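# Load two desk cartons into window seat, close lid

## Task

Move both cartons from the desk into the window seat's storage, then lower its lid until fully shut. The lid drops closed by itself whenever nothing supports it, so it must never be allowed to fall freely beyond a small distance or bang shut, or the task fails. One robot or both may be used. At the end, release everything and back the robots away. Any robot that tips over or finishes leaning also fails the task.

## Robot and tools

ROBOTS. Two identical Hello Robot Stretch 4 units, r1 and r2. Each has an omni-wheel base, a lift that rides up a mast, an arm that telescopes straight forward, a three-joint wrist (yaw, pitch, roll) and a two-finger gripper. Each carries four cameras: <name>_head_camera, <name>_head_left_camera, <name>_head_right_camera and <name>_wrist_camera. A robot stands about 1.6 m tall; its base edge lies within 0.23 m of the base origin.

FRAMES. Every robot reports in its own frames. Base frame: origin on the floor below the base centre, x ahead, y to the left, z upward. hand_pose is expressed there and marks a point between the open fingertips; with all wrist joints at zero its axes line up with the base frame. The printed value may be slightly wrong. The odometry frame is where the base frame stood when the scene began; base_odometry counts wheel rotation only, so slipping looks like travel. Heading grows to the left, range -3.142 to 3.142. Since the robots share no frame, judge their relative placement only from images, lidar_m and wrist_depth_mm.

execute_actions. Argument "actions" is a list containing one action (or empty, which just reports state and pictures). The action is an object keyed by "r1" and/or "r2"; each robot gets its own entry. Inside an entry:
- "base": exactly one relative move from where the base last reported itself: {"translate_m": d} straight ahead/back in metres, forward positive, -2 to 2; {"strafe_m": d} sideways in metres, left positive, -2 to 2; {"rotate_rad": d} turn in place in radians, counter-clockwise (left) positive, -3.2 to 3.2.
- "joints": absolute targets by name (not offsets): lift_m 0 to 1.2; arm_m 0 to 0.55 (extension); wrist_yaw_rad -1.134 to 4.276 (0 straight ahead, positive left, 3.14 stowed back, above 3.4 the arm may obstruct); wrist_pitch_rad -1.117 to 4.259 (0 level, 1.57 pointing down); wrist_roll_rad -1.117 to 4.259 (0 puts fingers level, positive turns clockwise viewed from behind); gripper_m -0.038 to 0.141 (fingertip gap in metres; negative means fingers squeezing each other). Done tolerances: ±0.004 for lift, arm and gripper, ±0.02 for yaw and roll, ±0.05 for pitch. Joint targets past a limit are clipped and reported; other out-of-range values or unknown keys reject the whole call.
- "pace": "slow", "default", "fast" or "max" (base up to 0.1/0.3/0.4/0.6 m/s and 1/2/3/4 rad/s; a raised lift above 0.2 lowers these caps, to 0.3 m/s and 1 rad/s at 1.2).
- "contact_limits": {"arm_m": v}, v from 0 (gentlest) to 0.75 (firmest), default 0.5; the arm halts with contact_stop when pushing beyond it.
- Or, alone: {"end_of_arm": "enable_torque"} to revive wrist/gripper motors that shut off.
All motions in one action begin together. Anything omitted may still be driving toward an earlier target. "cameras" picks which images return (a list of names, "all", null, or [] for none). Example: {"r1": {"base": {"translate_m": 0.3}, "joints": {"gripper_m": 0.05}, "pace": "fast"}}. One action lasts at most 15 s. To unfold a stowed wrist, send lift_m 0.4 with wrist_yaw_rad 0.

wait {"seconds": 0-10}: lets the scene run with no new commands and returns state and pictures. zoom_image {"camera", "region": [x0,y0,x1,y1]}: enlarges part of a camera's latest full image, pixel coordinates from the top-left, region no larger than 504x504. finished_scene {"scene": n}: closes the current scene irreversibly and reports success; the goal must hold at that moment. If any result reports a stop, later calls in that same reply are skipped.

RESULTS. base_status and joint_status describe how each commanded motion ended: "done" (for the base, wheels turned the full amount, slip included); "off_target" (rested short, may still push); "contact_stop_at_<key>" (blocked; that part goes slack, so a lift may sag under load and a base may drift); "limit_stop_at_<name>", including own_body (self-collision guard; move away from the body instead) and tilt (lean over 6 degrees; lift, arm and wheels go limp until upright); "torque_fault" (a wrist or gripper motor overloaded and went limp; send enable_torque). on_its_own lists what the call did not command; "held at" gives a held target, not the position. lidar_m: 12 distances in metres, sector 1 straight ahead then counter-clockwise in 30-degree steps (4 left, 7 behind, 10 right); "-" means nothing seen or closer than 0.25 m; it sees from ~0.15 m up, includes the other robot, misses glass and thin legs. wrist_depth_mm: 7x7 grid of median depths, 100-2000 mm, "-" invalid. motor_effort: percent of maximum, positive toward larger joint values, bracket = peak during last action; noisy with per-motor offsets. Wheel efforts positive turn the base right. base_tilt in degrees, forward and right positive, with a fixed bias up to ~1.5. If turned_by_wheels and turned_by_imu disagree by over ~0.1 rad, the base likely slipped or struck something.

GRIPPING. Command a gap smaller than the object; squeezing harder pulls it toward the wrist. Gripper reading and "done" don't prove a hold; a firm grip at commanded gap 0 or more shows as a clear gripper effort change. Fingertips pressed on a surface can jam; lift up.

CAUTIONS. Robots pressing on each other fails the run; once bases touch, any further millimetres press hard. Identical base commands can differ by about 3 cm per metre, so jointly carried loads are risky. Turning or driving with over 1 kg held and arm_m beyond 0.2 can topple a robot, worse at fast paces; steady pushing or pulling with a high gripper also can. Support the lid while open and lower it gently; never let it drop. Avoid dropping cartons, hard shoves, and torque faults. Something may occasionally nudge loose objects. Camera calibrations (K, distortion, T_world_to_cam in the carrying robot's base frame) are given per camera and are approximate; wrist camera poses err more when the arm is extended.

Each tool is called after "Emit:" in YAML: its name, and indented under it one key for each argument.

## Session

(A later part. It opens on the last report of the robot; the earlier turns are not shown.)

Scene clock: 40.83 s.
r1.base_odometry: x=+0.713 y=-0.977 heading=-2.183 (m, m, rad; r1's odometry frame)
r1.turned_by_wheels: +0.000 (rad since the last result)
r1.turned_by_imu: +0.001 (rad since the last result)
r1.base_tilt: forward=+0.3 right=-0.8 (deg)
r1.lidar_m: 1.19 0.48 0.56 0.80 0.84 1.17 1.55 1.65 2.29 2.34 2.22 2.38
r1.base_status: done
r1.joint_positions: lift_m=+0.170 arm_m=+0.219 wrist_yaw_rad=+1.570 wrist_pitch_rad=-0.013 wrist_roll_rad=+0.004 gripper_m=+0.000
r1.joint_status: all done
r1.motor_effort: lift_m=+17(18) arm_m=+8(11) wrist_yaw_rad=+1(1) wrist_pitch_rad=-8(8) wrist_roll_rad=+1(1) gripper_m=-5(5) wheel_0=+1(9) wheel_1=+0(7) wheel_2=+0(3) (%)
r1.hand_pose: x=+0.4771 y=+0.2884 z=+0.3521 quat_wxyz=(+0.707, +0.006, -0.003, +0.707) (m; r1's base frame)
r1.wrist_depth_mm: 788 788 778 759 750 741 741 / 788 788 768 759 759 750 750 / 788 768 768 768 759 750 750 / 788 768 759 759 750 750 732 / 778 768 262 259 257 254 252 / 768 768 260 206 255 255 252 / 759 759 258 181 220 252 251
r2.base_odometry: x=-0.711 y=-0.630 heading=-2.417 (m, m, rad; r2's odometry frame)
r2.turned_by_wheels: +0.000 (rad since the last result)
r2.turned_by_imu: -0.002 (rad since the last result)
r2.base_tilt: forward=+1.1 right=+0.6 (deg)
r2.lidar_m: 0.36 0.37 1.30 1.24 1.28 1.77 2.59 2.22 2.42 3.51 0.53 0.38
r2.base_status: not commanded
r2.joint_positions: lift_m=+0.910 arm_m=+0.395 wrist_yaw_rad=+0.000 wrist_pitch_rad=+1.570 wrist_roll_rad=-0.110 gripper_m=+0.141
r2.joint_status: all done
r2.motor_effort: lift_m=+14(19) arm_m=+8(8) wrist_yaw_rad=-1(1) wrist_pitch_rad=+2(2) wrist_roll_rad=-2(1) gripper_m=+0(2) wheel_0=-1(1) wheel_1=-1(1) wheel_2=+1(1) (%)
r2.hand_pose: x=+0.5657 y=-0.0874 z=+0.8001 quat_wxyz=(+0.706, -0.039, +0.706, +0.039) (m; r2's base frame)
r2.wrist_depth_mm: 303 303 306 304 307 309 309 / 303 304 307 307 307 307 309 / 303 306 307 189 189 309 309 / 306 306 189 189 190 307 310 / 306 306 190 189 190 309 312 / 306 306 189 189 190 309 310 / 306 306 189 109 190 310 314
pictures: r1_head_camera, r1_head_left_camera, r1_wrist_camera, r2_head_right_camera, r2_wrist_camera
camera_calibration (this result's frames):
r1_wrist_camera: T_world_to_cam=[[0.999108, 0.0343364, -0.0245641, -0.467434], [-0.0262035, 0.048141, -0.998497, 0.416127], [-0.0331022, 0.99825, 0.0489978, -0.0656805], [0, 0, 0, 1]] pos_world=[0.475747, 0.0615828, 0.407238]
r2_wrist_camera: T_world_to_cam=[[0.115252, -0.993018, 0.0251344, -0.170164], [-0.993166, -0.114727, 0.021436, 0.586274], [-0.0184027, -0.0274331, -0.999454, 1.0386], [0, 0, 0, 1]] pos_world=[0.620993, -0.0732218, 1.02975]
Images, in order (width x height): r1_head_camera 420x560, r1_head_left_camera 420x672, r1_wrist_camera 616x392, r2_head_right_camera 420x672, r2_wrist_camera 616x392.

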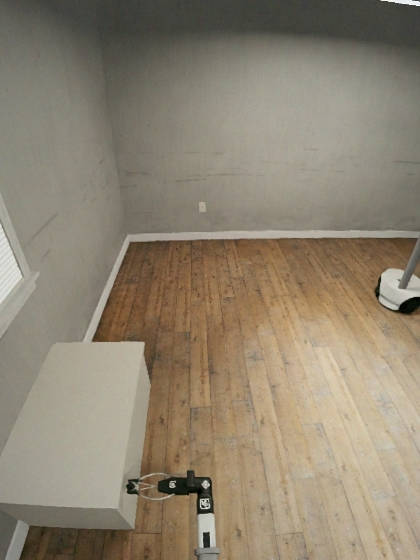

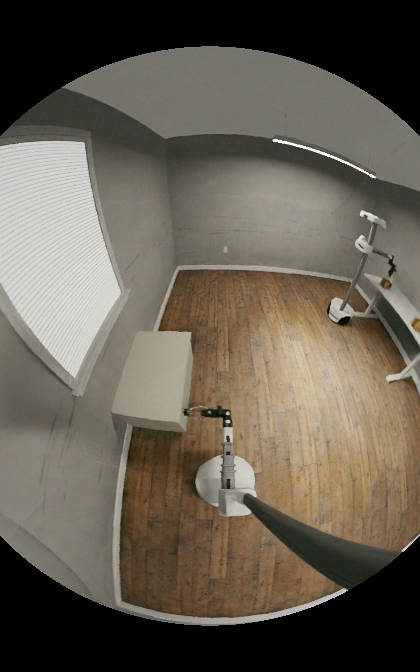

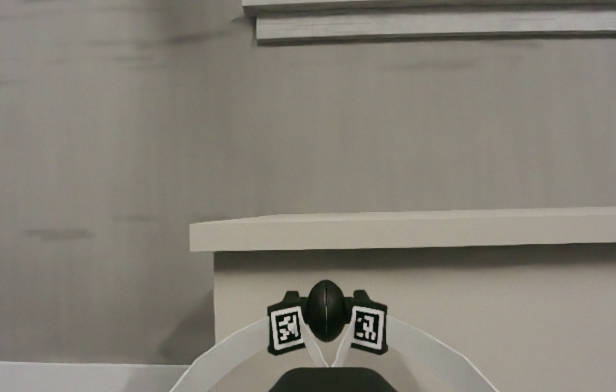

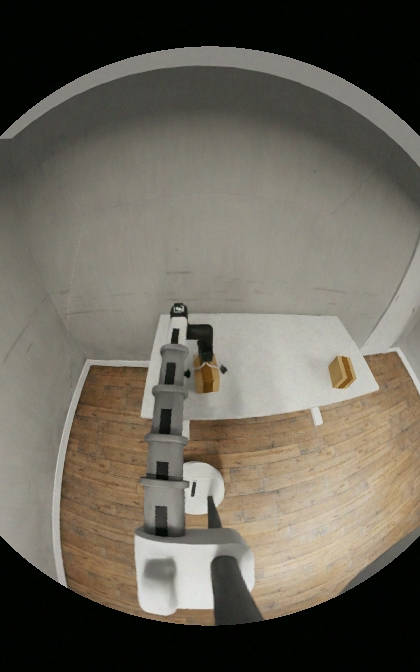

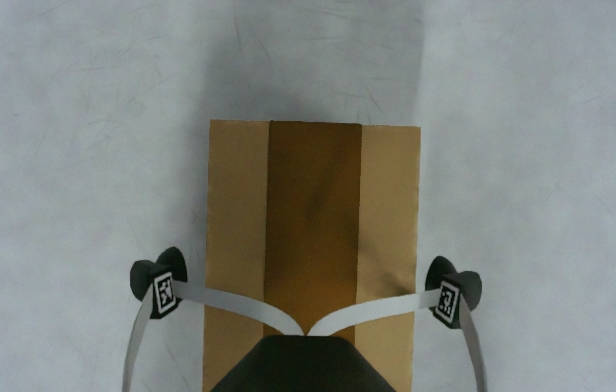

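Emit:
execute_actions:
  actions:
    - {"r1": {"base": {"strafe_m": 0.025}, "pace": "slow"}, "r2": {"joints": {"gripper_m": 0.06}}}
  cameras: ["r1_head_camera", "r1_wrist_camera", "r2_wrist_camera"]

Scene clock: 46.47 s.
r1.base_odometry: x=+0.733 y=-0.992 heading=-2.183 (m, m, rad; r1's odometry frame)
r1.turned_by_wheels: +0.000 (rad since the last result)
r1.turned_by_imu: +0.000 (rad since the last result)
r1.base_tilt: forward=+0.2 right=-0.8 (deg)
r1.lidar_m: 1.14 0.49 0.56 0.76 0.81 1.15 1.57 1.64 2.32 2.34 2.26 2.40
r1.base_status: done
r1.joint_positions: lift_m=+0.170 arm_m=+0.219 wrist_yaw_rad=+1.570 wrist_pitch_rad=-0.013 wrist_roll_rad=+0.004 gripper_m=+0.000
r1.joint_status: not commanded
r1.motor_effort: lift_m=+17(17) arm_m=+8(8) wrist_yaw_rad=+0(2) wrist_pitch_rad=-9(9) wrist_roll_rad=+2(2) gripper_m=-4(3) wheel_0=-4(7) wheel_1=+0(5) wheel_2=+0(2) (%)
r1.hand_pose: x=+0.4772 y=+0.2884 z=+0.3521 quat_wxyz=(+0.707, +0.006, -0.003, +0.707) (m; r1's base frame)
r1.wrist_depth_mm: 768 750 759 732 732 723 723 / 759 759 750 741 732 723 723 / 759 759 750 741 732 732 723 / 759 741 741 732 732 723 715 / 750 741 223 220 233 231 230 / 750 741 236 205 233 231 229 / 741 732 167 183 231 229 229
r2.base_odometry: x=-0.711 y=-0.630 heading=-2.417 (m, m, rad; r2's odometry frame)
r2.turned_by_wheels: +0.000 (rad since the last result)
r2.turned_by_imu: -0.002 (rad since the last result)
r2.base_tilt: forward=+1.1 right=+0.6 (deg)
r2.lidar_m: 0.36 0.38 1.30 1.24 1.27 1.76 2.60 2.23 2.43 3.52 0.51 0.38
r2.base_status: not commanded
r2.joint_positions: lift_m=+0.910 arm_m=+0.395 wrist_yaw_rad=+0.000 wrist_pitch_rad=+1.570 wrist_roll_rad=-0.110 gripper_m=+0.060
r2.joint_status: all done
r2.motor_effort: lift_m=+15(15) arm_m=+8(8) wrist_yaw_rad=+1(1) wrist_pitch_rad=+2(1) wrist_roll_rad=-3(3) gripper_m=-18(20) wheel_0=-1(1) wheel_1=-1(1) wheel_2=+1(1) (%)
r2.hand_pose: x=+0.5657 y=-0.0874 z=+0.8000 quat_wxyz=(+0.706, -0.039, +0.706, +0.039) (m; r2's base frame)
r2.wrist_depth_mm: 303 303 306 306 306 307 306 / 303 304 304 304 306 309 309 / 303 306 177 177 178 306 309 / 306 304 177 177 178 309 307 / 306 306 177 177 179 309 309 / 304 185 177 177 178 307 309 / 304 304 177 109 178 309 310
pictures: r1_head_camera, r1_wrist_camera, r2_wrist_camera
camera_calibration (this result's frames):
r1_wrist_camera: T_world_to_cam=[[0.999117, 0.0340958, -0.0245642, -0.467438], [-0.026192, 0.0481472, -0.998497, 0.416122], [-0.0328619, 0.998258, 0.0489977, -0.0657741], [0, 0, 0, 1]] pos_world=[0.475762, 0.061562, 0.407238]
r2_wrist_camera: T_world_to_cam=[[0.115253, -0.993018, 0.0251303, -0.170158], [-0.993165, -0.114727, 0.0214712, 0.58624], [-0.0184382, -0.0274332, -0.999454, 1.03854], [0, 0, 0, 1]] pos_world=[0.620993, -0.0732218, 1.02966]
Images, in order (width x height): r1_head_camera 420x560, r1_wrist_camera 616x392, r2_wrist_camera 616x392.

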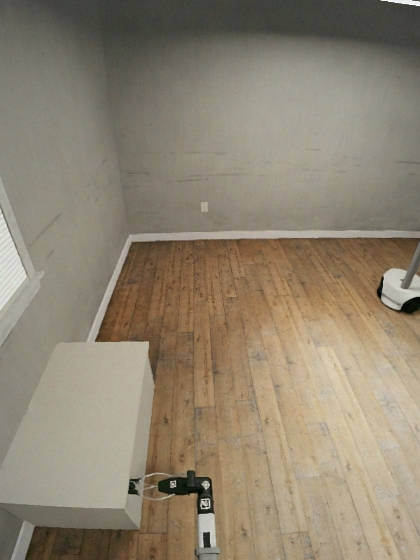

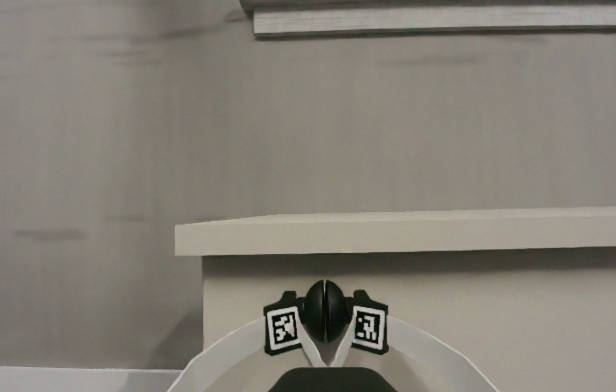

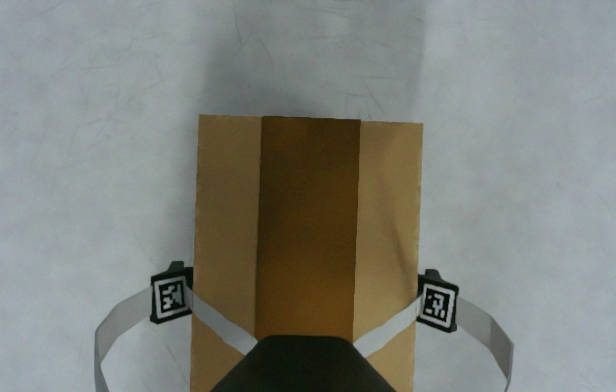

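Emit:
zoom_image:
  camera: "r1_wrist_camera"
  region: [166, 200, 406, 360]

Emit:
zoom_image:
  camera: "r1_head_camera"
  region: [100, 460, 180, 540]

Region (166, 200, 406, 360) of r1_wrist_camera's 616x392 image, scaled by 2.100.

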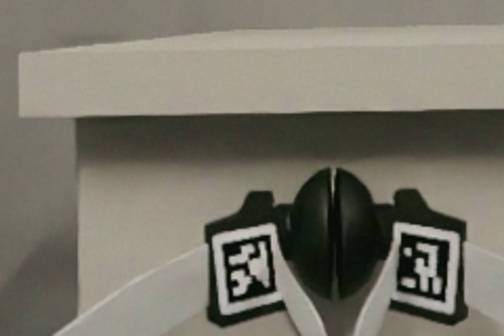

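Region (100, 460, 180, 540) of r1_head_camera's 420x560 image, scaled by 6.300, with more detail than that image has.

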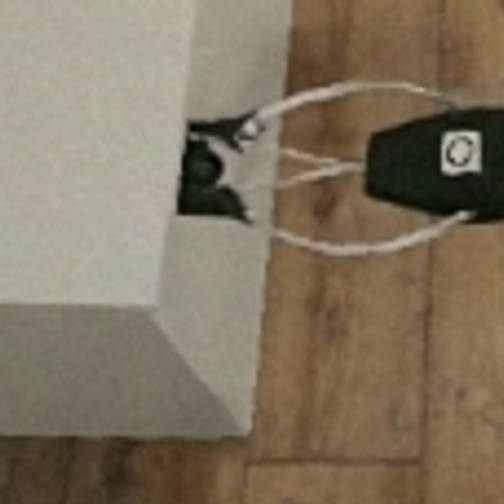

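Emit:
execute_actions:
  actions:
    - {"r1": {"joints": {"lift_m": 0.21}, "pace": "slow"}, "r2": {"joints": {"lift_m": 0.96, "arm_m": 0.05}, "pace": "fast"}}
  cameras: ["r1_head_camera", "r1_wrist_camera", "r2_wrist_camera", "r2_head_right_camera"]

Scene clock: 63.13 s.
torque_fault: r1.wrist_pitch_rad switched itself off since the last result.
r1.base_odometry: x=+0.733 y=-0.992 heading=-2.183 (m, m, rad; r1's odometry frame)
r1.turned_by_wheels: +0.000 (rad since the last result)
r1.turned_by_imu: +0.002 (rad since the last result)
r1.base_tilt: forward=+0.3 right=-0.7 (deg)
r1.lidar_m: 1.13 0.48 0.55 0.77 0.81 1.13 1.57 1.64 2.30 2.34 2.28 2.39
r1.base_status: not commanded
r1.joint_positions: lift_m=+0.210 arm_m=+0.219 wrist_yaw_rad=+1.570 wrist_pitch_rad=+1.320 wrist_roll_rad=+0.004 gripper_m=+0.000
r1.joint_status: all done
r1.on_its_own: wrist_pitch_rad is off since a torque_fault, until you send "end_of_arm": "enable_torque" (its first target -0.015 is given up)
r1.motor_effort: lift_m=+22(32) arm_m=+8(8) wrist_yaw_rad=+2(5) wrist_pitch_rad=-3(100) wrist_roll_rad=+1(2) gripper_m=-7(5) wheel_0=-1(4) wheel_1=+0(1) wheel_2=+0(1) (%)
r1.hand_pose: x=+0.4770 y=+0.0716 z=+0.1086 quat_wxyz=(+0.560, -0.432, +0.435, +0.558) (m; r1's base frame)
r1.wrist_depth_mm: 418 413 402 320 319 315 322 / 402 394 387 382 377 375 370 / 379 377 373 368 366 359 357 / 364 359 355 353 349 345 343 / 347 345 342 338 336 330 330 / 332 330 327 206 319 319 317 / 322 319 309 182 246 304 306
r2.base_odometry: x=-0.711 y=-0.630 heading=-2.417 (m, m, rad; r2's odometry frame)
r2.turned_by_wheels: +0.000 (rad since the last result)
r2.turned_by_imu: -0.007 (rad since the last result)
r2.base_tilt: forward=+1.1 right=+0.7 (deg)
r2.lidar_m: 0.28 0.37 1.30 1.25 1.30 1.76 2.61 2.23 2.43 3.50 0.52 0.34
r2.base_status: not commanded
r2.joint_positions: lift_m=+0.960 arm_m=+0.051 wrist_yaw_rad=+0.000 wrist_pitch_rad=+1.571 wrist_roll_rad=-0.110 gripper_m=+0.060
r2.joint_status: all done
r2.motor_effort: lift_m=+22(24) arm_m=-8(11) wrist_yaw_rad=+1(1) wrist_pitch_rad=-1(0) wrist_roll_rad=-3(2) gripper_m=-18(19) wheel_0=-1(1) wheel_1=-1(1) wheel_2=+1(1) (%)
r2.hand_pose: x=+0.2224 y=-0.0874 z=+0.8494 quat_wxyz=(+0.706, -0.039, +0.706, +0.039) (m; r2's base frame)
r2.wrist_depth_mm: 351 355 355 359 355 357 355 / 1060 364 355 357 357 357 362 / 1078 1078 177 177 178 1098 362 / 1078 1078 177 177 178 1098 1098 / 1078 1078 178 177 178 1118 1098 / 1078 185 177 177 178 1118 1098 / 1078 1078 177 109 178 1098 1118
pictures: r1_head_camera, r1_wrist_camera, r2_head_right_camera, r2_wrist_camera
camera_calibration (this result's frames):
r1_wrist_camera: T_world_to_cam=[[0.999059, -0.0167911, -0.0399968, -0.460495], [-0.0274271, -0.958861, -0.282547, 0.178331], [-0.0336072, 0.283378, -0.958419, 0.323471], [0, 0, 0, 1]] pos_world=[0.475824, 0.0715981, 0.34199]
r2_wrist_camera: T_world_to_cam=[[0.114783, -0.993075, 0.0250442, -0.13166], [-0.993205, -0.114238, 0.0222148, 0.243644], [-0.0191999, -0.0274239, -0.999439, 1.08176], [0, 0, 0, 1]] pos_world=[0.27787, -0.0732492, 1.07904]
Images, in order (width x height): r1_head_camera 420x560, r1_wrist_camera 616x392, r2_head_right_camera 420x672, r2_wrist_camera 616x392.

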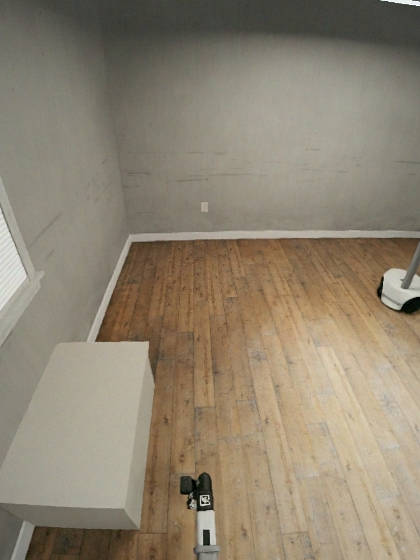

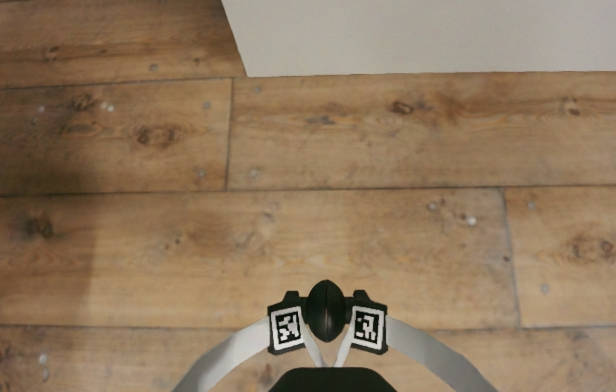

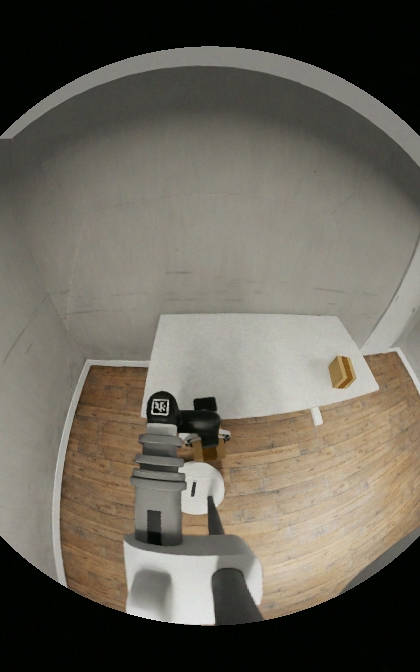

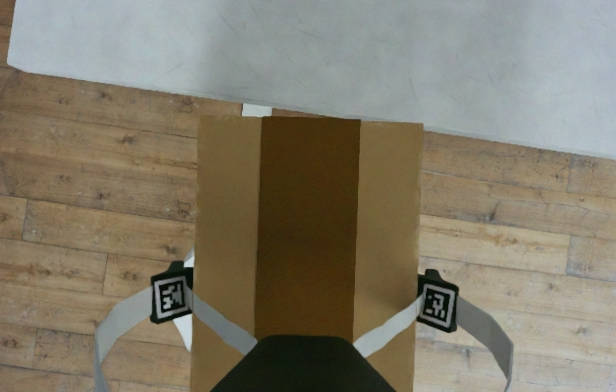

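Emit:
execute_actions:
  actions:
    - {"r1": {"end_of_arm": "enable_torque"}, "r2": {"base": {"rotate_rad": -2.45}, "joints": {"lift_m": 0.62, "wrist_roll_rad": 0.0}, "pace": "fast"}}
  cameras: ["r1_head_camera", "r2_head_camera", "r2_wrist_camera", "r2_head_left_camera"]

Scene clock: 74.60 s.
r1.base_odometry: x=+0.733 y=-0.992 heading=-2.183 (m, m, rad; r1's odometry frame)
r1.turned_by_wheels: +0.000 (rad since the last result)
r1.turned_by_imu: +0.001 (rad since the last result)
r1.base_tilt: forward=+0.2 right=-0.7 (deg)
r1.lidar_m: 1.15 0.48 0.55 0.77 0.81 1.14 1.57 1.63 2.30 2.34 2.29 2.29
r1.base_status: not commanded
r1.joint_positions: lift_m=+0.210 arm_m=+0.219 wrist_yaw_rad=+1.570 wrist_pitch_rad=+1.385 wrist_roll_rad=+0.004 gripper_m=+0.000
r1.joint_status: not commanded
r1.end_of_arm: enable_torque: each motor that was off is on again
r1.on_its_own: wrist_pitch_rad is held at +1.385, not at its first target -0.015, since a torque_fault
r1.motor_effort: lift_m=+21(22) arm_m=+8(8) wrist_yaw_rad=+3(2) wrist_pitch_rad=-1(0) wrist_roll_rad=+1(1) gripper_m=-4(4) wheel_0=-1(1) wheel_1=-1(1) wheel_2=+0(0) (%)
r1.hand_pose: x=+0.4770 y=+0.0532 z=+0.1045 quat_wxyz=(+0.545, -0.450, +0.453, +0.543) (m; r1's base frame)
r1.wrist_depth_mm: 392 387 382 351 351 349 362 / 379 375 370 366 364 359 355 / 364 362 357 353 351 347 342 / 351 347 343 343 338 336 334 / 342 338 336 330 330 327 324 / 332 329 325 206 317 315 314 / 320 319 310 182 245 304 306
r2.base_odometry: x=-0.711 y=-0.630 heading=+1.416 (m, m, rad; r2's odometry frame)
r2.turned_by_wheels: -2.450 (rad since the last result)
r2.turned_by_imu: -2.493 (rad since the last result)
r2.base_tilt: forward=+1.1 right=+0.7 (deg)
r2.lidar_m: 2.28 3.51 0.91 0.45 0.36 0.36 0.40 1.25 1.24 1.38 2.11 2.22
r2.base_status: done
r2.joint_positions: lift_m=+0.620 arm_m=+0.051 wrist_yaw_rad=+0.000 wrist_pitch_rad=+1.570 wrist_roll_rad=+0.000 gripper_m=+0.060
r2.joint_status: all done
r2.motor_effort: lift_m=+16(20) arm_m=-9(8) wrist_yaw_rad=+0(1) wrist_pitch_rad=+1(0) wrist_roll_rad=+0(2) gripper_m=-20(21) wheel_0=+1(4) wheel_1=+2(7) wheel_2=+0(5) (%)
r2.hand_pose: x=+0.2226 y=-0.0874 z=+0.5099 quat_wxyz=(+0.707, +0.000, +0.707, +0.000) (m; r2's base frame)
r2.wrist_depth_mm: 732 741 741 741 732 741 750 / 741 732 741 741 741 750 741 / 732 732 177 177 177 750 750 / 741 741 177 177 178 741 741 / 750 741 177 177 178 750 768 / 741 185 177 177 178 750 750 / 741 525 177 109 179 750 759
pictures: r1_head_camera, r2_head_camera, r2_head_left_camera, r2_wrist_camera
camera_calibration (this result's frames):
r2_wrist_camera: T_world_to_cam=[[0.00605486, -0.999668, 0.0250271, -0.0995429], [-0.999747, -0.0055095, 0.0218023, 0.262509], [-0.0216572, -0.0251528, -0.999449, 0.743188], [0, 0, 0, 1]] pos_world=[0.279141, -0.0793704, 0.739546]
Images, in order (width x height): r1_head_camera 420x560, r2_head_camera 420x560, r2_head_left_camera 420x672, r2_wrist_camera 616x392.

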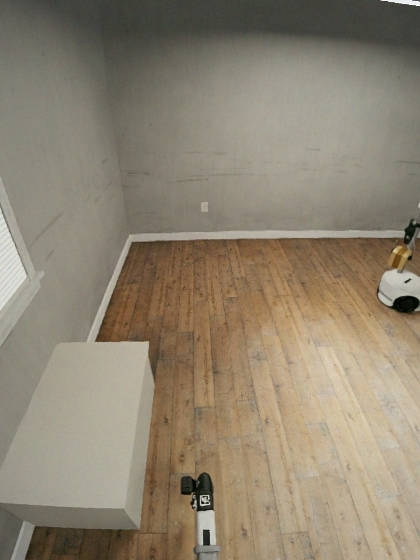

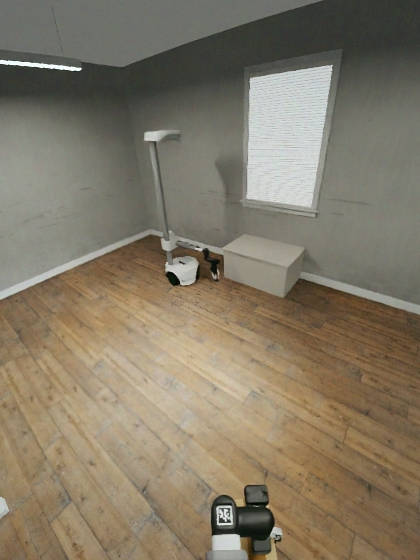

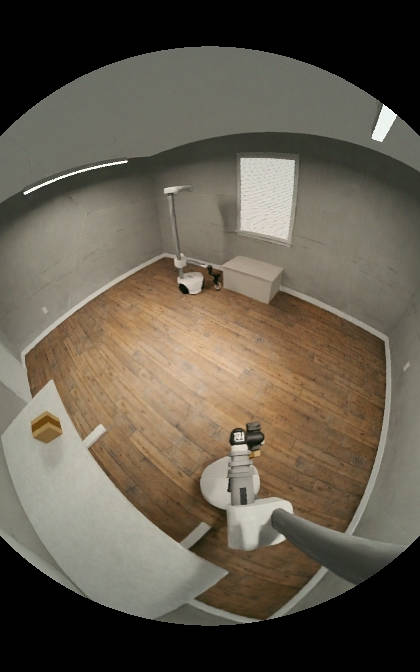

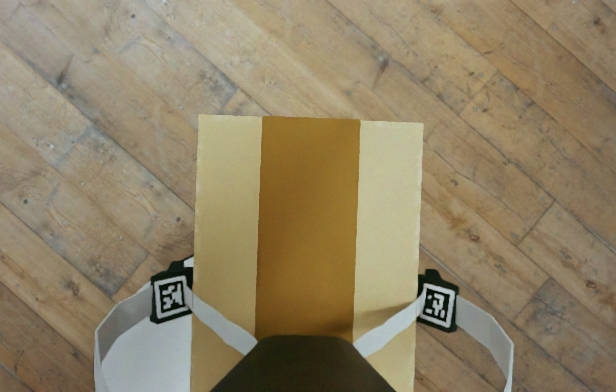

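Emit:
execute_actions:
  actions:
    - {"r1": {"joints": {"arm_m": 0.33, "wrist_yaw_rad": 3.14}, "pace": "fast"}, "r2": {"base": {"translate_m": 1.54}, "pace": "fast"}}
  cameras: ["r1_head_camera", "r2_head_camera", "r2_head_left_camera"]

Scene clock: 81.37 s.
r1.base_odometry: x=+0.733 y=-0.992 heading=-2.183 (m, m, rad; r1's odometry frame)
r1.turned_by_wheels: +0.000 (rad since the last result)
r1.turned_by_imu: +0.001 (rad since the last result)
r1.base_tilt: forward=+0.3 right=-0.8 (deg)
r1.lidar_m: 1.13 0.48 0.55 0.76 0.82 1.15 1.56 1.63 2.31 2.33 2.27 0.83
r1.base_status: not commanded
r1.joint_positions: lift_m=+0.210 arm_m=+0.329 wrist_yaw_rad=+3.140 wrist_pitch_rad=+1.385 wrist_roll_rad=+0.004 gripper_m=+0.000
r1.joint_status: all done
r1.on_its_own: wrist_pitch_rad is held at +1.385, not at its first target -0.015, since a torque_fault
r1.motor_effort: lift_m=+21(22) arm_m=+8(11) wrist_yaw_rad=+2(7) wrist_pitch_rad=-1(3) wrist_roll_rad=+2(1) gripper_m=-3(2) wheel_0=-1(1) wheel_1=+0(0) wheel_2=+0(0) (%)
r1.hand_pose: x=+0.4465 y=+0.0875 z=+0.1045 quat_wxyz=(+0.002, -0.639, +0.002, +0.770) (m; r1's base frame)
r1.wrist_depth_mm: 392 384 379 377 377 373 370 / 382 373 370 366 364 362 357 / 364 364 357 355 351 347 343 / 351 349 345 342 340 338 336 / 340 338 336 332 329 327 324 / 330 327 324 206 319 317 315 / 320 317 309 182 246 304 306
r2.base_odometry: x=-0.475 y=+0.892 heading=+1.416 (m, m, rad; r2's odometry frame)
r2.turned_by_wheels: +0.000 (rad since the last result)
r2.turned_by_imu: -0.008 (rad since the last result)
r2.base_tilt: forward=+1.1 right=+0.7 (deg)
r2.lidar_m: 0.72 0.90 2.54 2.77 1.57 1.57 1.73 2.24 2.21 1.73 0.88 0.86
r2.base_status: done
r2.joint_positions: lift_m=+0.620 arm_m=+0.051 wrist_yaw_rad=+0.000 wrist_pitch_rad=+1.570 wrist_roll_rad=+0.000 gripper_m=+0.060
r2.joint_status: not commanded
r2.motor_effort: lift_m=+16(16) arm_m=-9(9) wrist_yaw_rad=-1(3) wrist_pitch_rad=+1(1) wrist_roll_rad=-1(0) gripper_m=-17(19) wheel_0=-1(7) wheel_1=-1(8) wheel_2=+0(13) (%)
r2.hand_pose: x=+0.2225 y=-0.0874 z=+0.5099 quat_wxyz=(+0.707, +0.000, +0.707, +0.000) (m; r2's base frame)
r2.wrist_depth_mm: 732 741 723 741 741 741 741 / 741 741 741 732 732 759 741 / 741 732 177 177 178 741 741 / 741 741 177 177 178 741 750 / 741 741 177 177 178 750 732 / 759 185 177 177 178 741 741 / 750 521 177 108 178 741 750
pictures: r1_head_camera, r2_head_camera, r2_head_left_camera
Images, in order (width x height): r1_head_camera 420x560, r2_head_camera 420x560, r2_head_left_camera 420x672.

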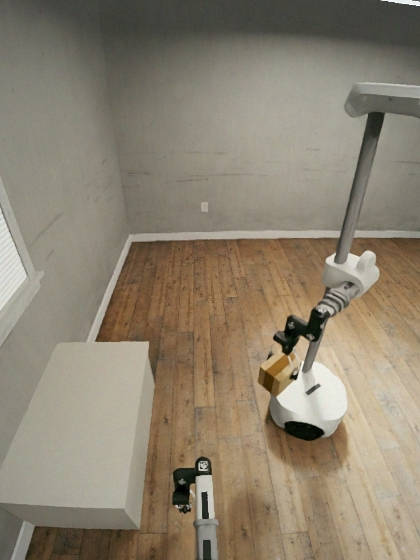

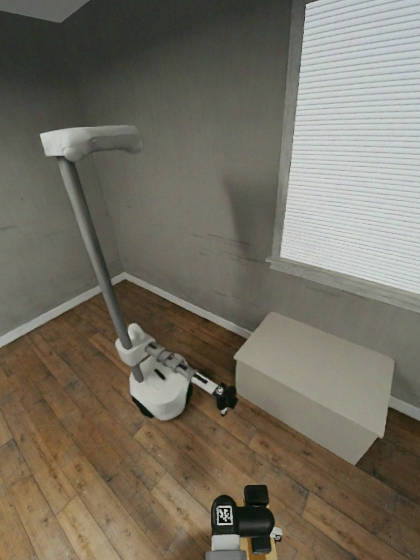

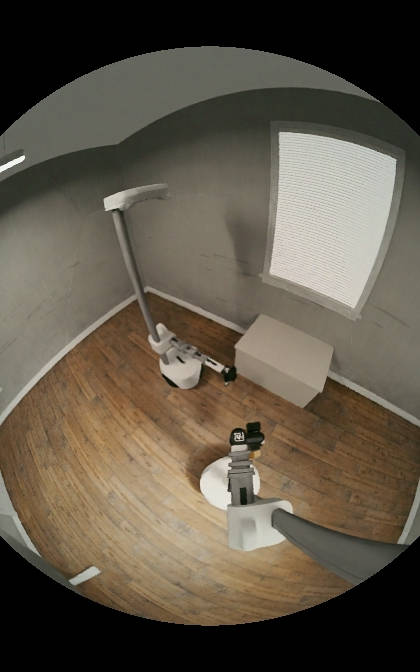

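Emit:
zoom_image:
  camera: "r1_head_camera"
  region: [245, 280, 365, 410]

Emit:
zoom_image:
  camera: "r1_head_camera"
  region: [150, 445, 240, 535]

Region (245, 280, 365, 410) of r1_head_camera's 420x560 image, scaled by 3.877, with more detail than that image has; it fills the left 465 columns of this view, and the rest is white.

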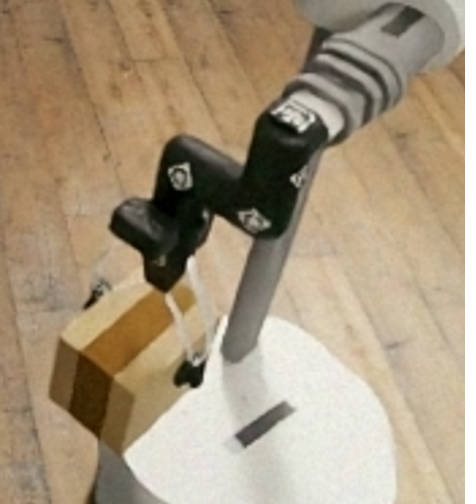

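Region (150, 445, 240, 535) of r1_head_camera's 420x560 image, scaled by 5.600, with more detail than that image has.

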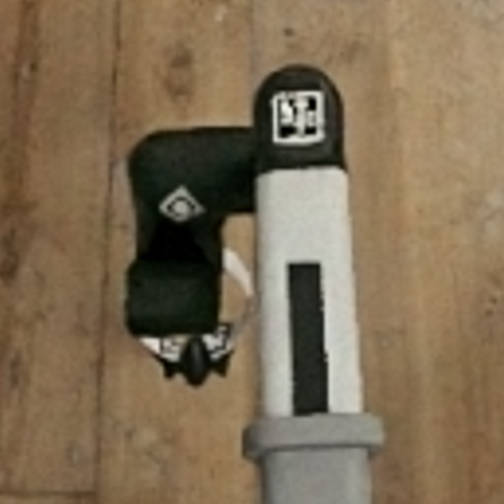

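Emit:
execute_actions:
  actions:
    - {"r1": {"base": {"strafe_m": 0.135}, "joints": {"lift_m": 0.12, "wrist_pitch_rad": 0.0}}, "r2": {"base": {"rotate_rad": -0.635}}}
  cameras: ["r1_head_camera", "r1_head_left_camera", "r2_head_camera", "r2_head_left_camera", "r1_wrist_camera"]

Scene clock: 88.20 s.
r1.base_odometry: x=+0.844 y=-1.069 heading=-2.183 (m, m, rad; r1's odometry frame)
r1.turned_by_wheels: +0.000 (rad since the last result)
r1.turned_by_imu: +0.000 (rad since the last result)
r1.base_tilt: forward=+0.3 right=-0.7 (deg)
r1.lidar_m: 0.59 0.42 0.56 0.64 0.67 0.93 1.57 1.64 2.33 2.48 1.05 0.97
r1.base_status: done
r1.joint_positions: lift_m=+0.120 arm_m=+0.329 wrist_yaw_rad=+3.140 wrist_pitch_rad=+0.003 wrist_roll_rad=+0.004 gripper_m=+0.000
r1.joint_status: all done
r1.motor_effort: lift_m=+17(20) arm_m=+8(8) wrist_yaw_rad=+1(2) wrist_pitch_rad=-9(10) wrist_roll_rad=+1(1) gripper_m=-2(4) wheel_0=+2(9) wheel_1=-2(8) wheel_2=+0(1) (%)
r1.hand_pose: x=+0.2112 y=+0.0879 z=+0.2976 quat_wxyz=(+0.001, -0.001, +0.002, +1.000) (m; r1's base frame)
r1.wrist_depth_mm: - - - - - 1281 866 / - 115 - - - 1281 878 / - 115 222 - - 1281 878 / 114 119 223 - - 1308 866 / - - - - - 1308 878 / 1308 1160 500 206 1098 1098 891 / 788 327 287 181 251 768 778
r2.base_odometry: x=-0.474 y=+0.892 heading=+0.781 (m, m, rad; r2's odometry frame)
r2.turned_by_wheels: -0.635 (rad since the last result)
r2.turned_by_imu: -0.647 (rad since the last result)
r2.base_tilt: forward=+1.1 right=+0.7 (deg)
r2.lidar_m: 0.86 0.83 0.98 2.54 2.65 2.45 1.58 1.66 2.30 2.21 1.92 0.91
r2.base_status: done
r2.joint_positions: lift_m=+0.620 arm_m=+0.051 wrist_yaw_rad=+0.000 wrist_pitch_rad=+1.570 wrist_roll_rad=+0.000 gripper_m=+0.060
r2.joint_status: not commanded
r2.motor_effort: lift_m=+16(16) arm_m=-8(8) wrist_yaw_rad=+0(0) wrist_pitch_rad=+0(0) wrist_roll_rad=+1(2) gripper_m=-20(20) wheel_0=+0(5) wheel_1=+0(7) wheel_2=+0(6) (%)
r2.hand_pose: x=+0.2225 y=-0.0874 z=+0.5099 quat_wxyz=(+0.707, +0.000, +0.707, +0.000) (m; r2's base frame)
r2.wrist_depth_mm: 732 732 741 732 732 741 750 / 732 741 750 750 741 750 750 / 732 732 176 177 178 741 750 / 723 741 178 177 178 759 750 / 741 750 177 177 178 750 741 / 741 185 177 178 178 741 741 / 750 530 177 109 178 750 750
pictures: r1_head_camera, r1_head_left_camera, r1_wrist_camera, r2_head_camera, r2_head_left_camera
camera_calibration (this result's frames):
r1_wrist_camera: T_world_to_cam=[[-0.0330851, 0.999137, -0.0251299, -0.0628575], [-0.0325656, -0.026208, -0.999126, 0.372468], [-0.998922, -0.0322378, 0.0334046, 0.427501], [0, 0, 0, 1]] pos_world=[0.43709, 0.0863466, 0.356283]
Images, in order (width x height): r1_head_camera 420x560, r1_head_left_camera 420x672, r1_wrist_camera 616x392, r2_head_camera 420x560, r2_head_left_camera 420x672.

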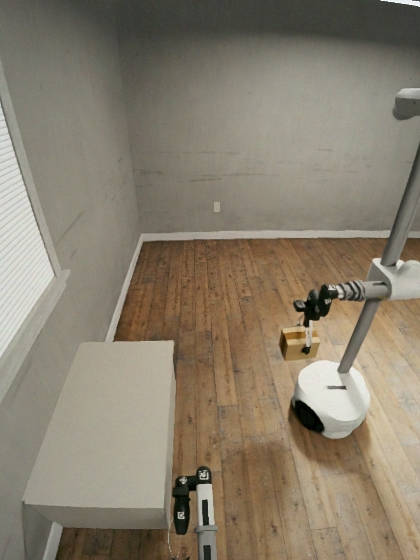

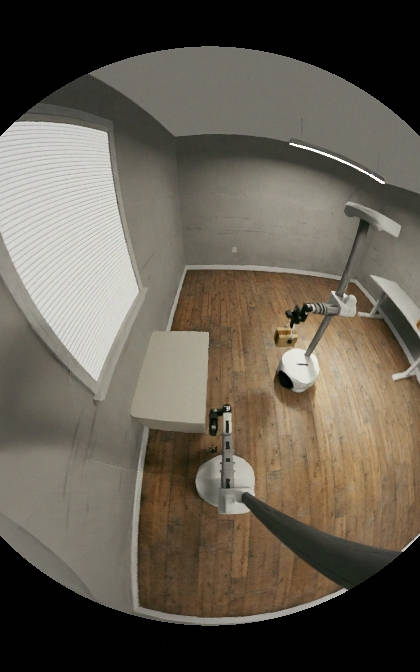

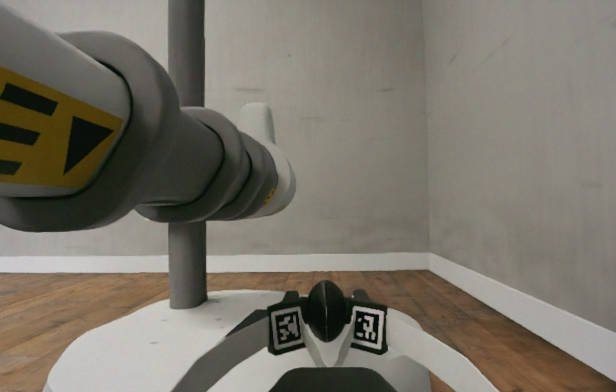

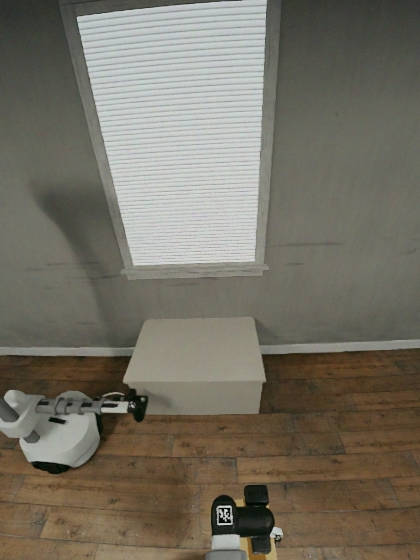

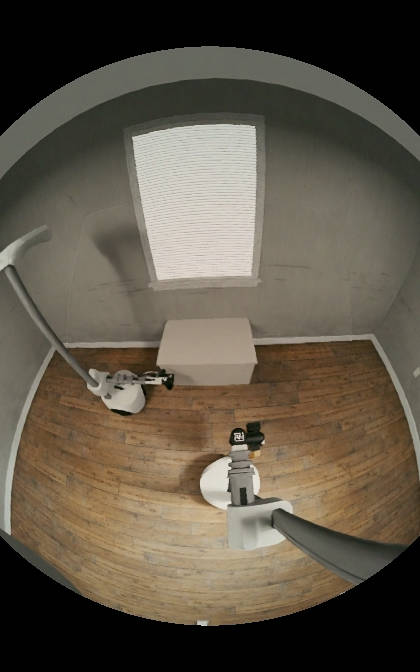

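Emit:
zoom_image:
  camera: "r1_head_camera"
  region: [140, 455, 230, 545]

Emit:
zoom_image:
  camera: "r2_head_camera"
  region: [90, 365, 180, 435]

Region (140, 455, 230, 545) of r1_head_camera's 420x560 image, scaled by 5.600, with more detail than that image has.

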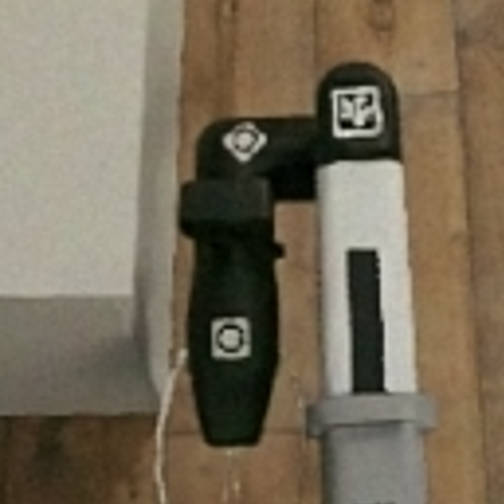

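Region (90, 365, 180, 435) of r2_head_camera's 420x560 image, scaled by 5.600, with more detail than that image has.

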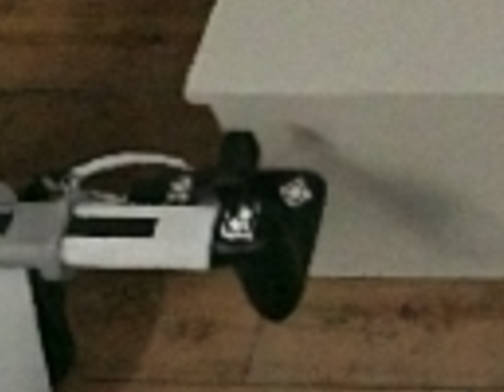

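Emit:
execute_actions:
  actions:
    - {"r1": {"base": {"strafe_m": 0.038}, "pace": "slow"}}
  cameras: ["r1_head_camera", "r2_head_camera"]

Emit:
zoom_image:
  camera: "r1_head_camera"
  region: [140, 455, 230, 545]

Emit:
zoom_image:
  camera: "r2_head_camera"
  region: [90, 365, 180, 435]

Scene clock: 91.93 s.
r1.base_odometry: x=+0.875 y=-1.091 heading=-2.183 (m, m, rad; r1's odometry frame)
r1.turned_by_wheels: +0.000 (rad since the last result)
r1.turned_by_imu: +0.000 (rad since the last result)
r1.base_tilt: forward=+0.3 right=-0.7 (deg)
r1.lidar_m: 0.53 0.40 0.58 0.59 0.63 0.90 1.55 1.64 2.31 2.49 1.06 1.00
r1.base_status: done
r1.joint_positions: lift_m=+0.120 arm_m=+0.329 wrist_yaw_rad=+3.140 wrist_pitch_rad=+0.003 wrist_roll_rad=+0.004 gripper_m=+0.000
r1.joint_status: not commanded
r1.motor_effort: lift_m=+16(17) arm_m=+8(8) wrist_yaw_rad=+1(1) wrist_pitch_rad=-9(9) wrist_roll_rad=+1(1) gripper_m=-6(6) wheel_0=-2(5) wheel_1=+2(4) wheel_2=+0(1) (%)
r1.hand_pose: x=+0.2112 y=+0.0879 z=+0.2976 quat_wxyz=(+0.001, -0.001, +0.002, +1.000) (m; r1's base frame)
r1.wrist_depth_mm: - - - - - 1308 809 / - 115 - - - 1205 820 / - 114 223 - - 1205 820 / 114 119 222 - - 1229 831 / - - - - - 1255 820 / 1308 1182 500 206 1138 1118 842 / 788 327 286 182 252 768 759
r2.base_odometry: x=-0.474 y=+0.892 heading=+0.781 (m, m, rad; r2's odometry frame)
r2.turned_by_wheels: +0.000 (rad since the last result)
r2.turned_by_imu: -0.002 (rad since the last result)
r2.base_tilt: forward=+1.1 right=+0.7 (deg)
r2.lidar_m: 0.86 0.87 1.00 2.53 2.67 2.46 1.57 1.67 2.30 2.22 1.91 0.89
r2.base_status: not commanded
r2.joint_positions: lift_m=+0.620 arm_m=+0.051 wrist_yaw_rad=+0.000 wrist_pitch_rad=+1.570 wrist_roll_rad=+0.000 gripper_m=+0.060
r2.joint_status: not commanded
r2.motor_effort: lift_m=+16(16) arm_m=-9(8) wrist_yaw_rad=-1(2) wrist_pitch_rad=+0(0) wrist_roll_rad=+0(0) gripper_m=-19(18) wheel_0=+0(0) wheel_1=+0(0) wheel_2=+0(0) (%)
r2.hand_pose: x=+0.2225 y=-0.0874 z=+0.5099 quat_wxyz=(+0.707, +0.000, +0.707, +0.000) (m; r2's base frame)
r2.wrist_depth_mm: 732 741 732 741 741 750 750 / 750 732 732 750 732 741 741 / 732 732 177 177 178 741 750 / 732 741 177 177 179 750 741 / 750 741 177 178 178 732 741 / 741 185 177 177 178 750 750 / 741 525 177 109 178 750 741
pictures: r1_head_camera, r2_head_camera
Images, in order (width x height): r1_head_camera 420x560, r2_head_camera 420x560.

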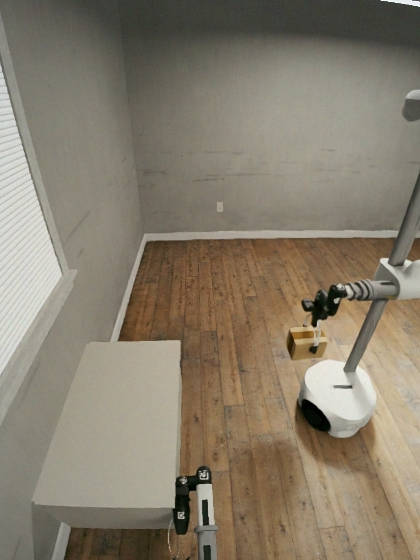

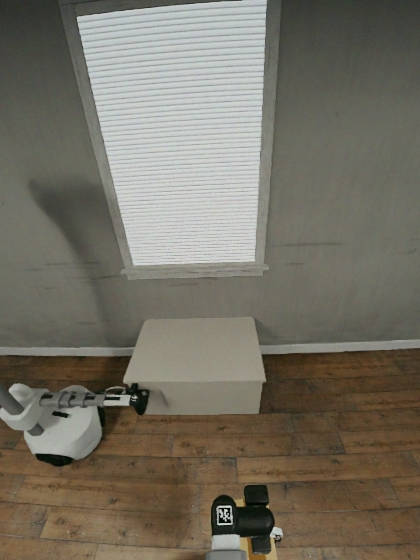

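Region (140, 455, 230, 545) of r1_head_camera's 420x560 image, scaled by 5.600, with more detail than that image has.

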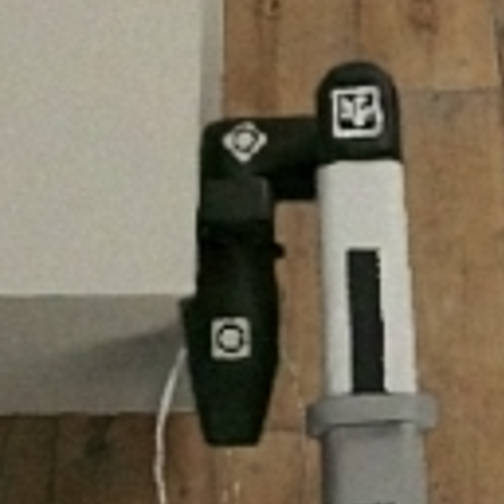

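Region (90, 365, 180, 435) of r2_head_camera's 420x560 image, scaled by 5.600, with more detail than that image has.

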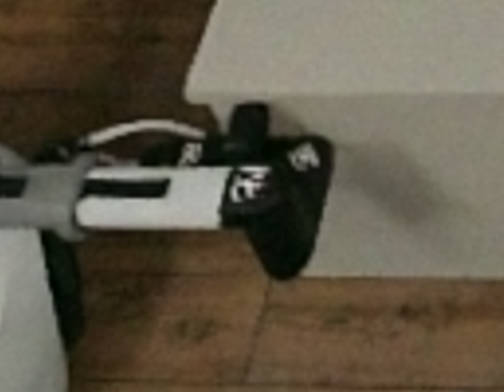

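Emit:
execute_actions:
  actions:
    - {"r1": {"base": {"strafe_m": 0.004}, "joints": {"lift_m": 0.155}, "pace": "slow"}}
  cameras: ["r1_head_camera", "r2_head_camera"]

Emit:
zoom_image:
  camera: "r1_head_camera"
  region: [140, 455, 230, 545]

Emit:
zoom_image:
  camera: "r2_head_camera"
  region: [90, 345, 280, 435]

Scene clock: 93.73 s.
r1.base_odometry: x=+0.878 y=-1.093 heading=-2.184 (m, m, rad; r1's odometry frame)
r1.turned_by_wheels: -0.001 (rad since the last result)
r1.turned_by_imu: -0.001 (rad since the last result)
r1.base_tilt: forward=+0.4 right=-0.7 (deg)
r1.lidar_m: 0.55 0.41 0.56 0.59 0.63 0.90 1.56 1.64 2.30 2.47 1.04 0.98
r1.base_status: done
r1.joint_positions: lift_m=+0.154 arm_m=+0.329 wrist_yaw_rad=+3.141 wrist_pitch_rad=+0.009 wrist_roll_rad=+0.004 gripper_m=+0.000
r1.joint_status: all done
r1.on_its_own: wrist_pitch_rad is at rest, and its effort (-28) is outside its rest range (-23 to +23)
r1.motor_effort: lift_m=+33(33) arm_m=+7(8) wrist_yaw_rad=-1(1) wrist_pitch_rad=-28(27) wrist_roll_rad=+1(1) gripper_m=-3(6) wheel_0=-7(10) wheel_1=-1(4) wheel_2=+0(3) (%)
r1.hand_pose: x=+0.2112 y=+0.0877 z=+0.3295 quat_wxyz=(+0.001, -0.005, +0.002, +1.000) (m; r1's base frame)
r1.wrist_depth_mm: 116 - - - - 1366 - / - 115 - - - 1205 798 / - 114 222 - - 1205 809 / 114 123 232 - - 1229 820 / - - - - - 1255 820 / 1430 1430 549 206 1229 1138 831 / 931 399 345 182 265 831 788
r2.base_odometry: x=-0.474 y=+0.892 heading=+0.781 (m, m, rad; r2's odometry frame)
r2.turned_by_wheels: +0.000 (rad since the last result)
r2.turned_by_imu: -0.001 (rad since the last result)
r2.base_tilt: forward=+1.1 right=+0.7 (deg)
r2.lidar_m: 0.86 0.86 1.01 2.53 2.65 2.43 1.58 1.67 2.30 2.21 1.91 0.94
r2.base_status: not commanded
r2.joint_positions: lift_m=+0.620 arm_m=+0.051 wrist_yaw_rad=+0.000 wrist_pitch_rad=+1.570 wrist_roll_rad=+0.000 gripper_m=+0.060
r2.joint_status: not commanded
r2.motor_effort: lift_m=+16(16) arm_m=-9(8) wrist_yaw_rad=-1(1) wrist_pitch_rad=+1(0) wrist_roll_rad=+1(0) gripper_m=-20(18) wheel_0=+0(0) wheel_1=+0(0) wheel_2=+0(0) (%)
r2.hand_pose: x=+0.2225 y=-0.0874 z=+0.5099 quat_wxyz=(+0.707, +0.000, +0.707, +0.000) (m; r2's base frame)
r2.wrist_depth_mm: 732 741 732 750 732 741 741 / 732 741 741 741 741 741 741 / 750 741 177 177 178 741 741 / 741 741 178 177 178 741 750 / 741 741 177 177 178 750 759 / 741 186 177 177 178 750 741 / 741 521 178 109 179 750 750
pictures: r1_head_camera, r2_head_camera
Images, in order (width x height): r1_head_camera 420x560, r2_head_camera 420x560.

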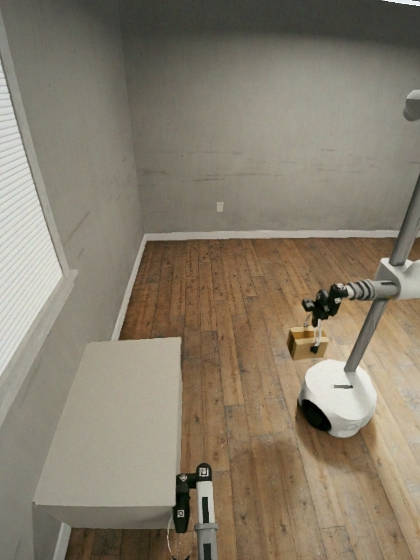

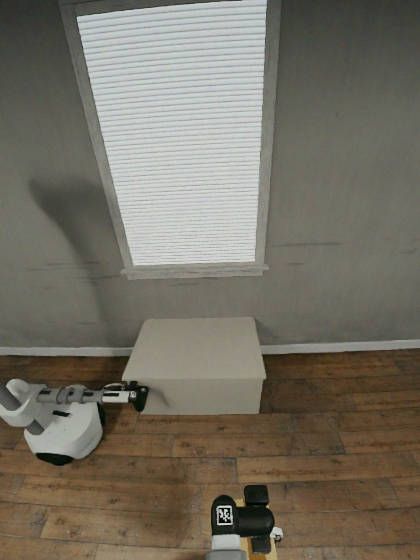

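Region (140, 455, 230, 545) of r1_head_camera's 420x560 image, scaled by 5.600, with more detail than that image has.

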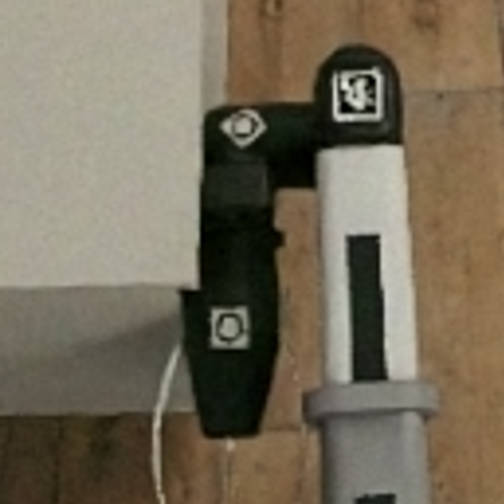

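Region (90, 345, 280, 435) of r2_head_camera's 420x560 image, scaled by 2.653, with more detail than that image has; it fills the top 239 rows of this view, and the rest is white.

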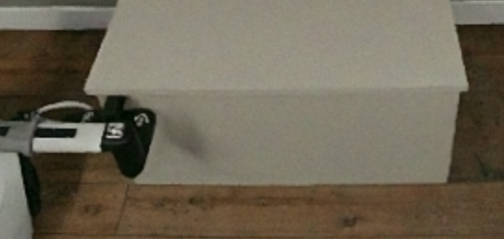

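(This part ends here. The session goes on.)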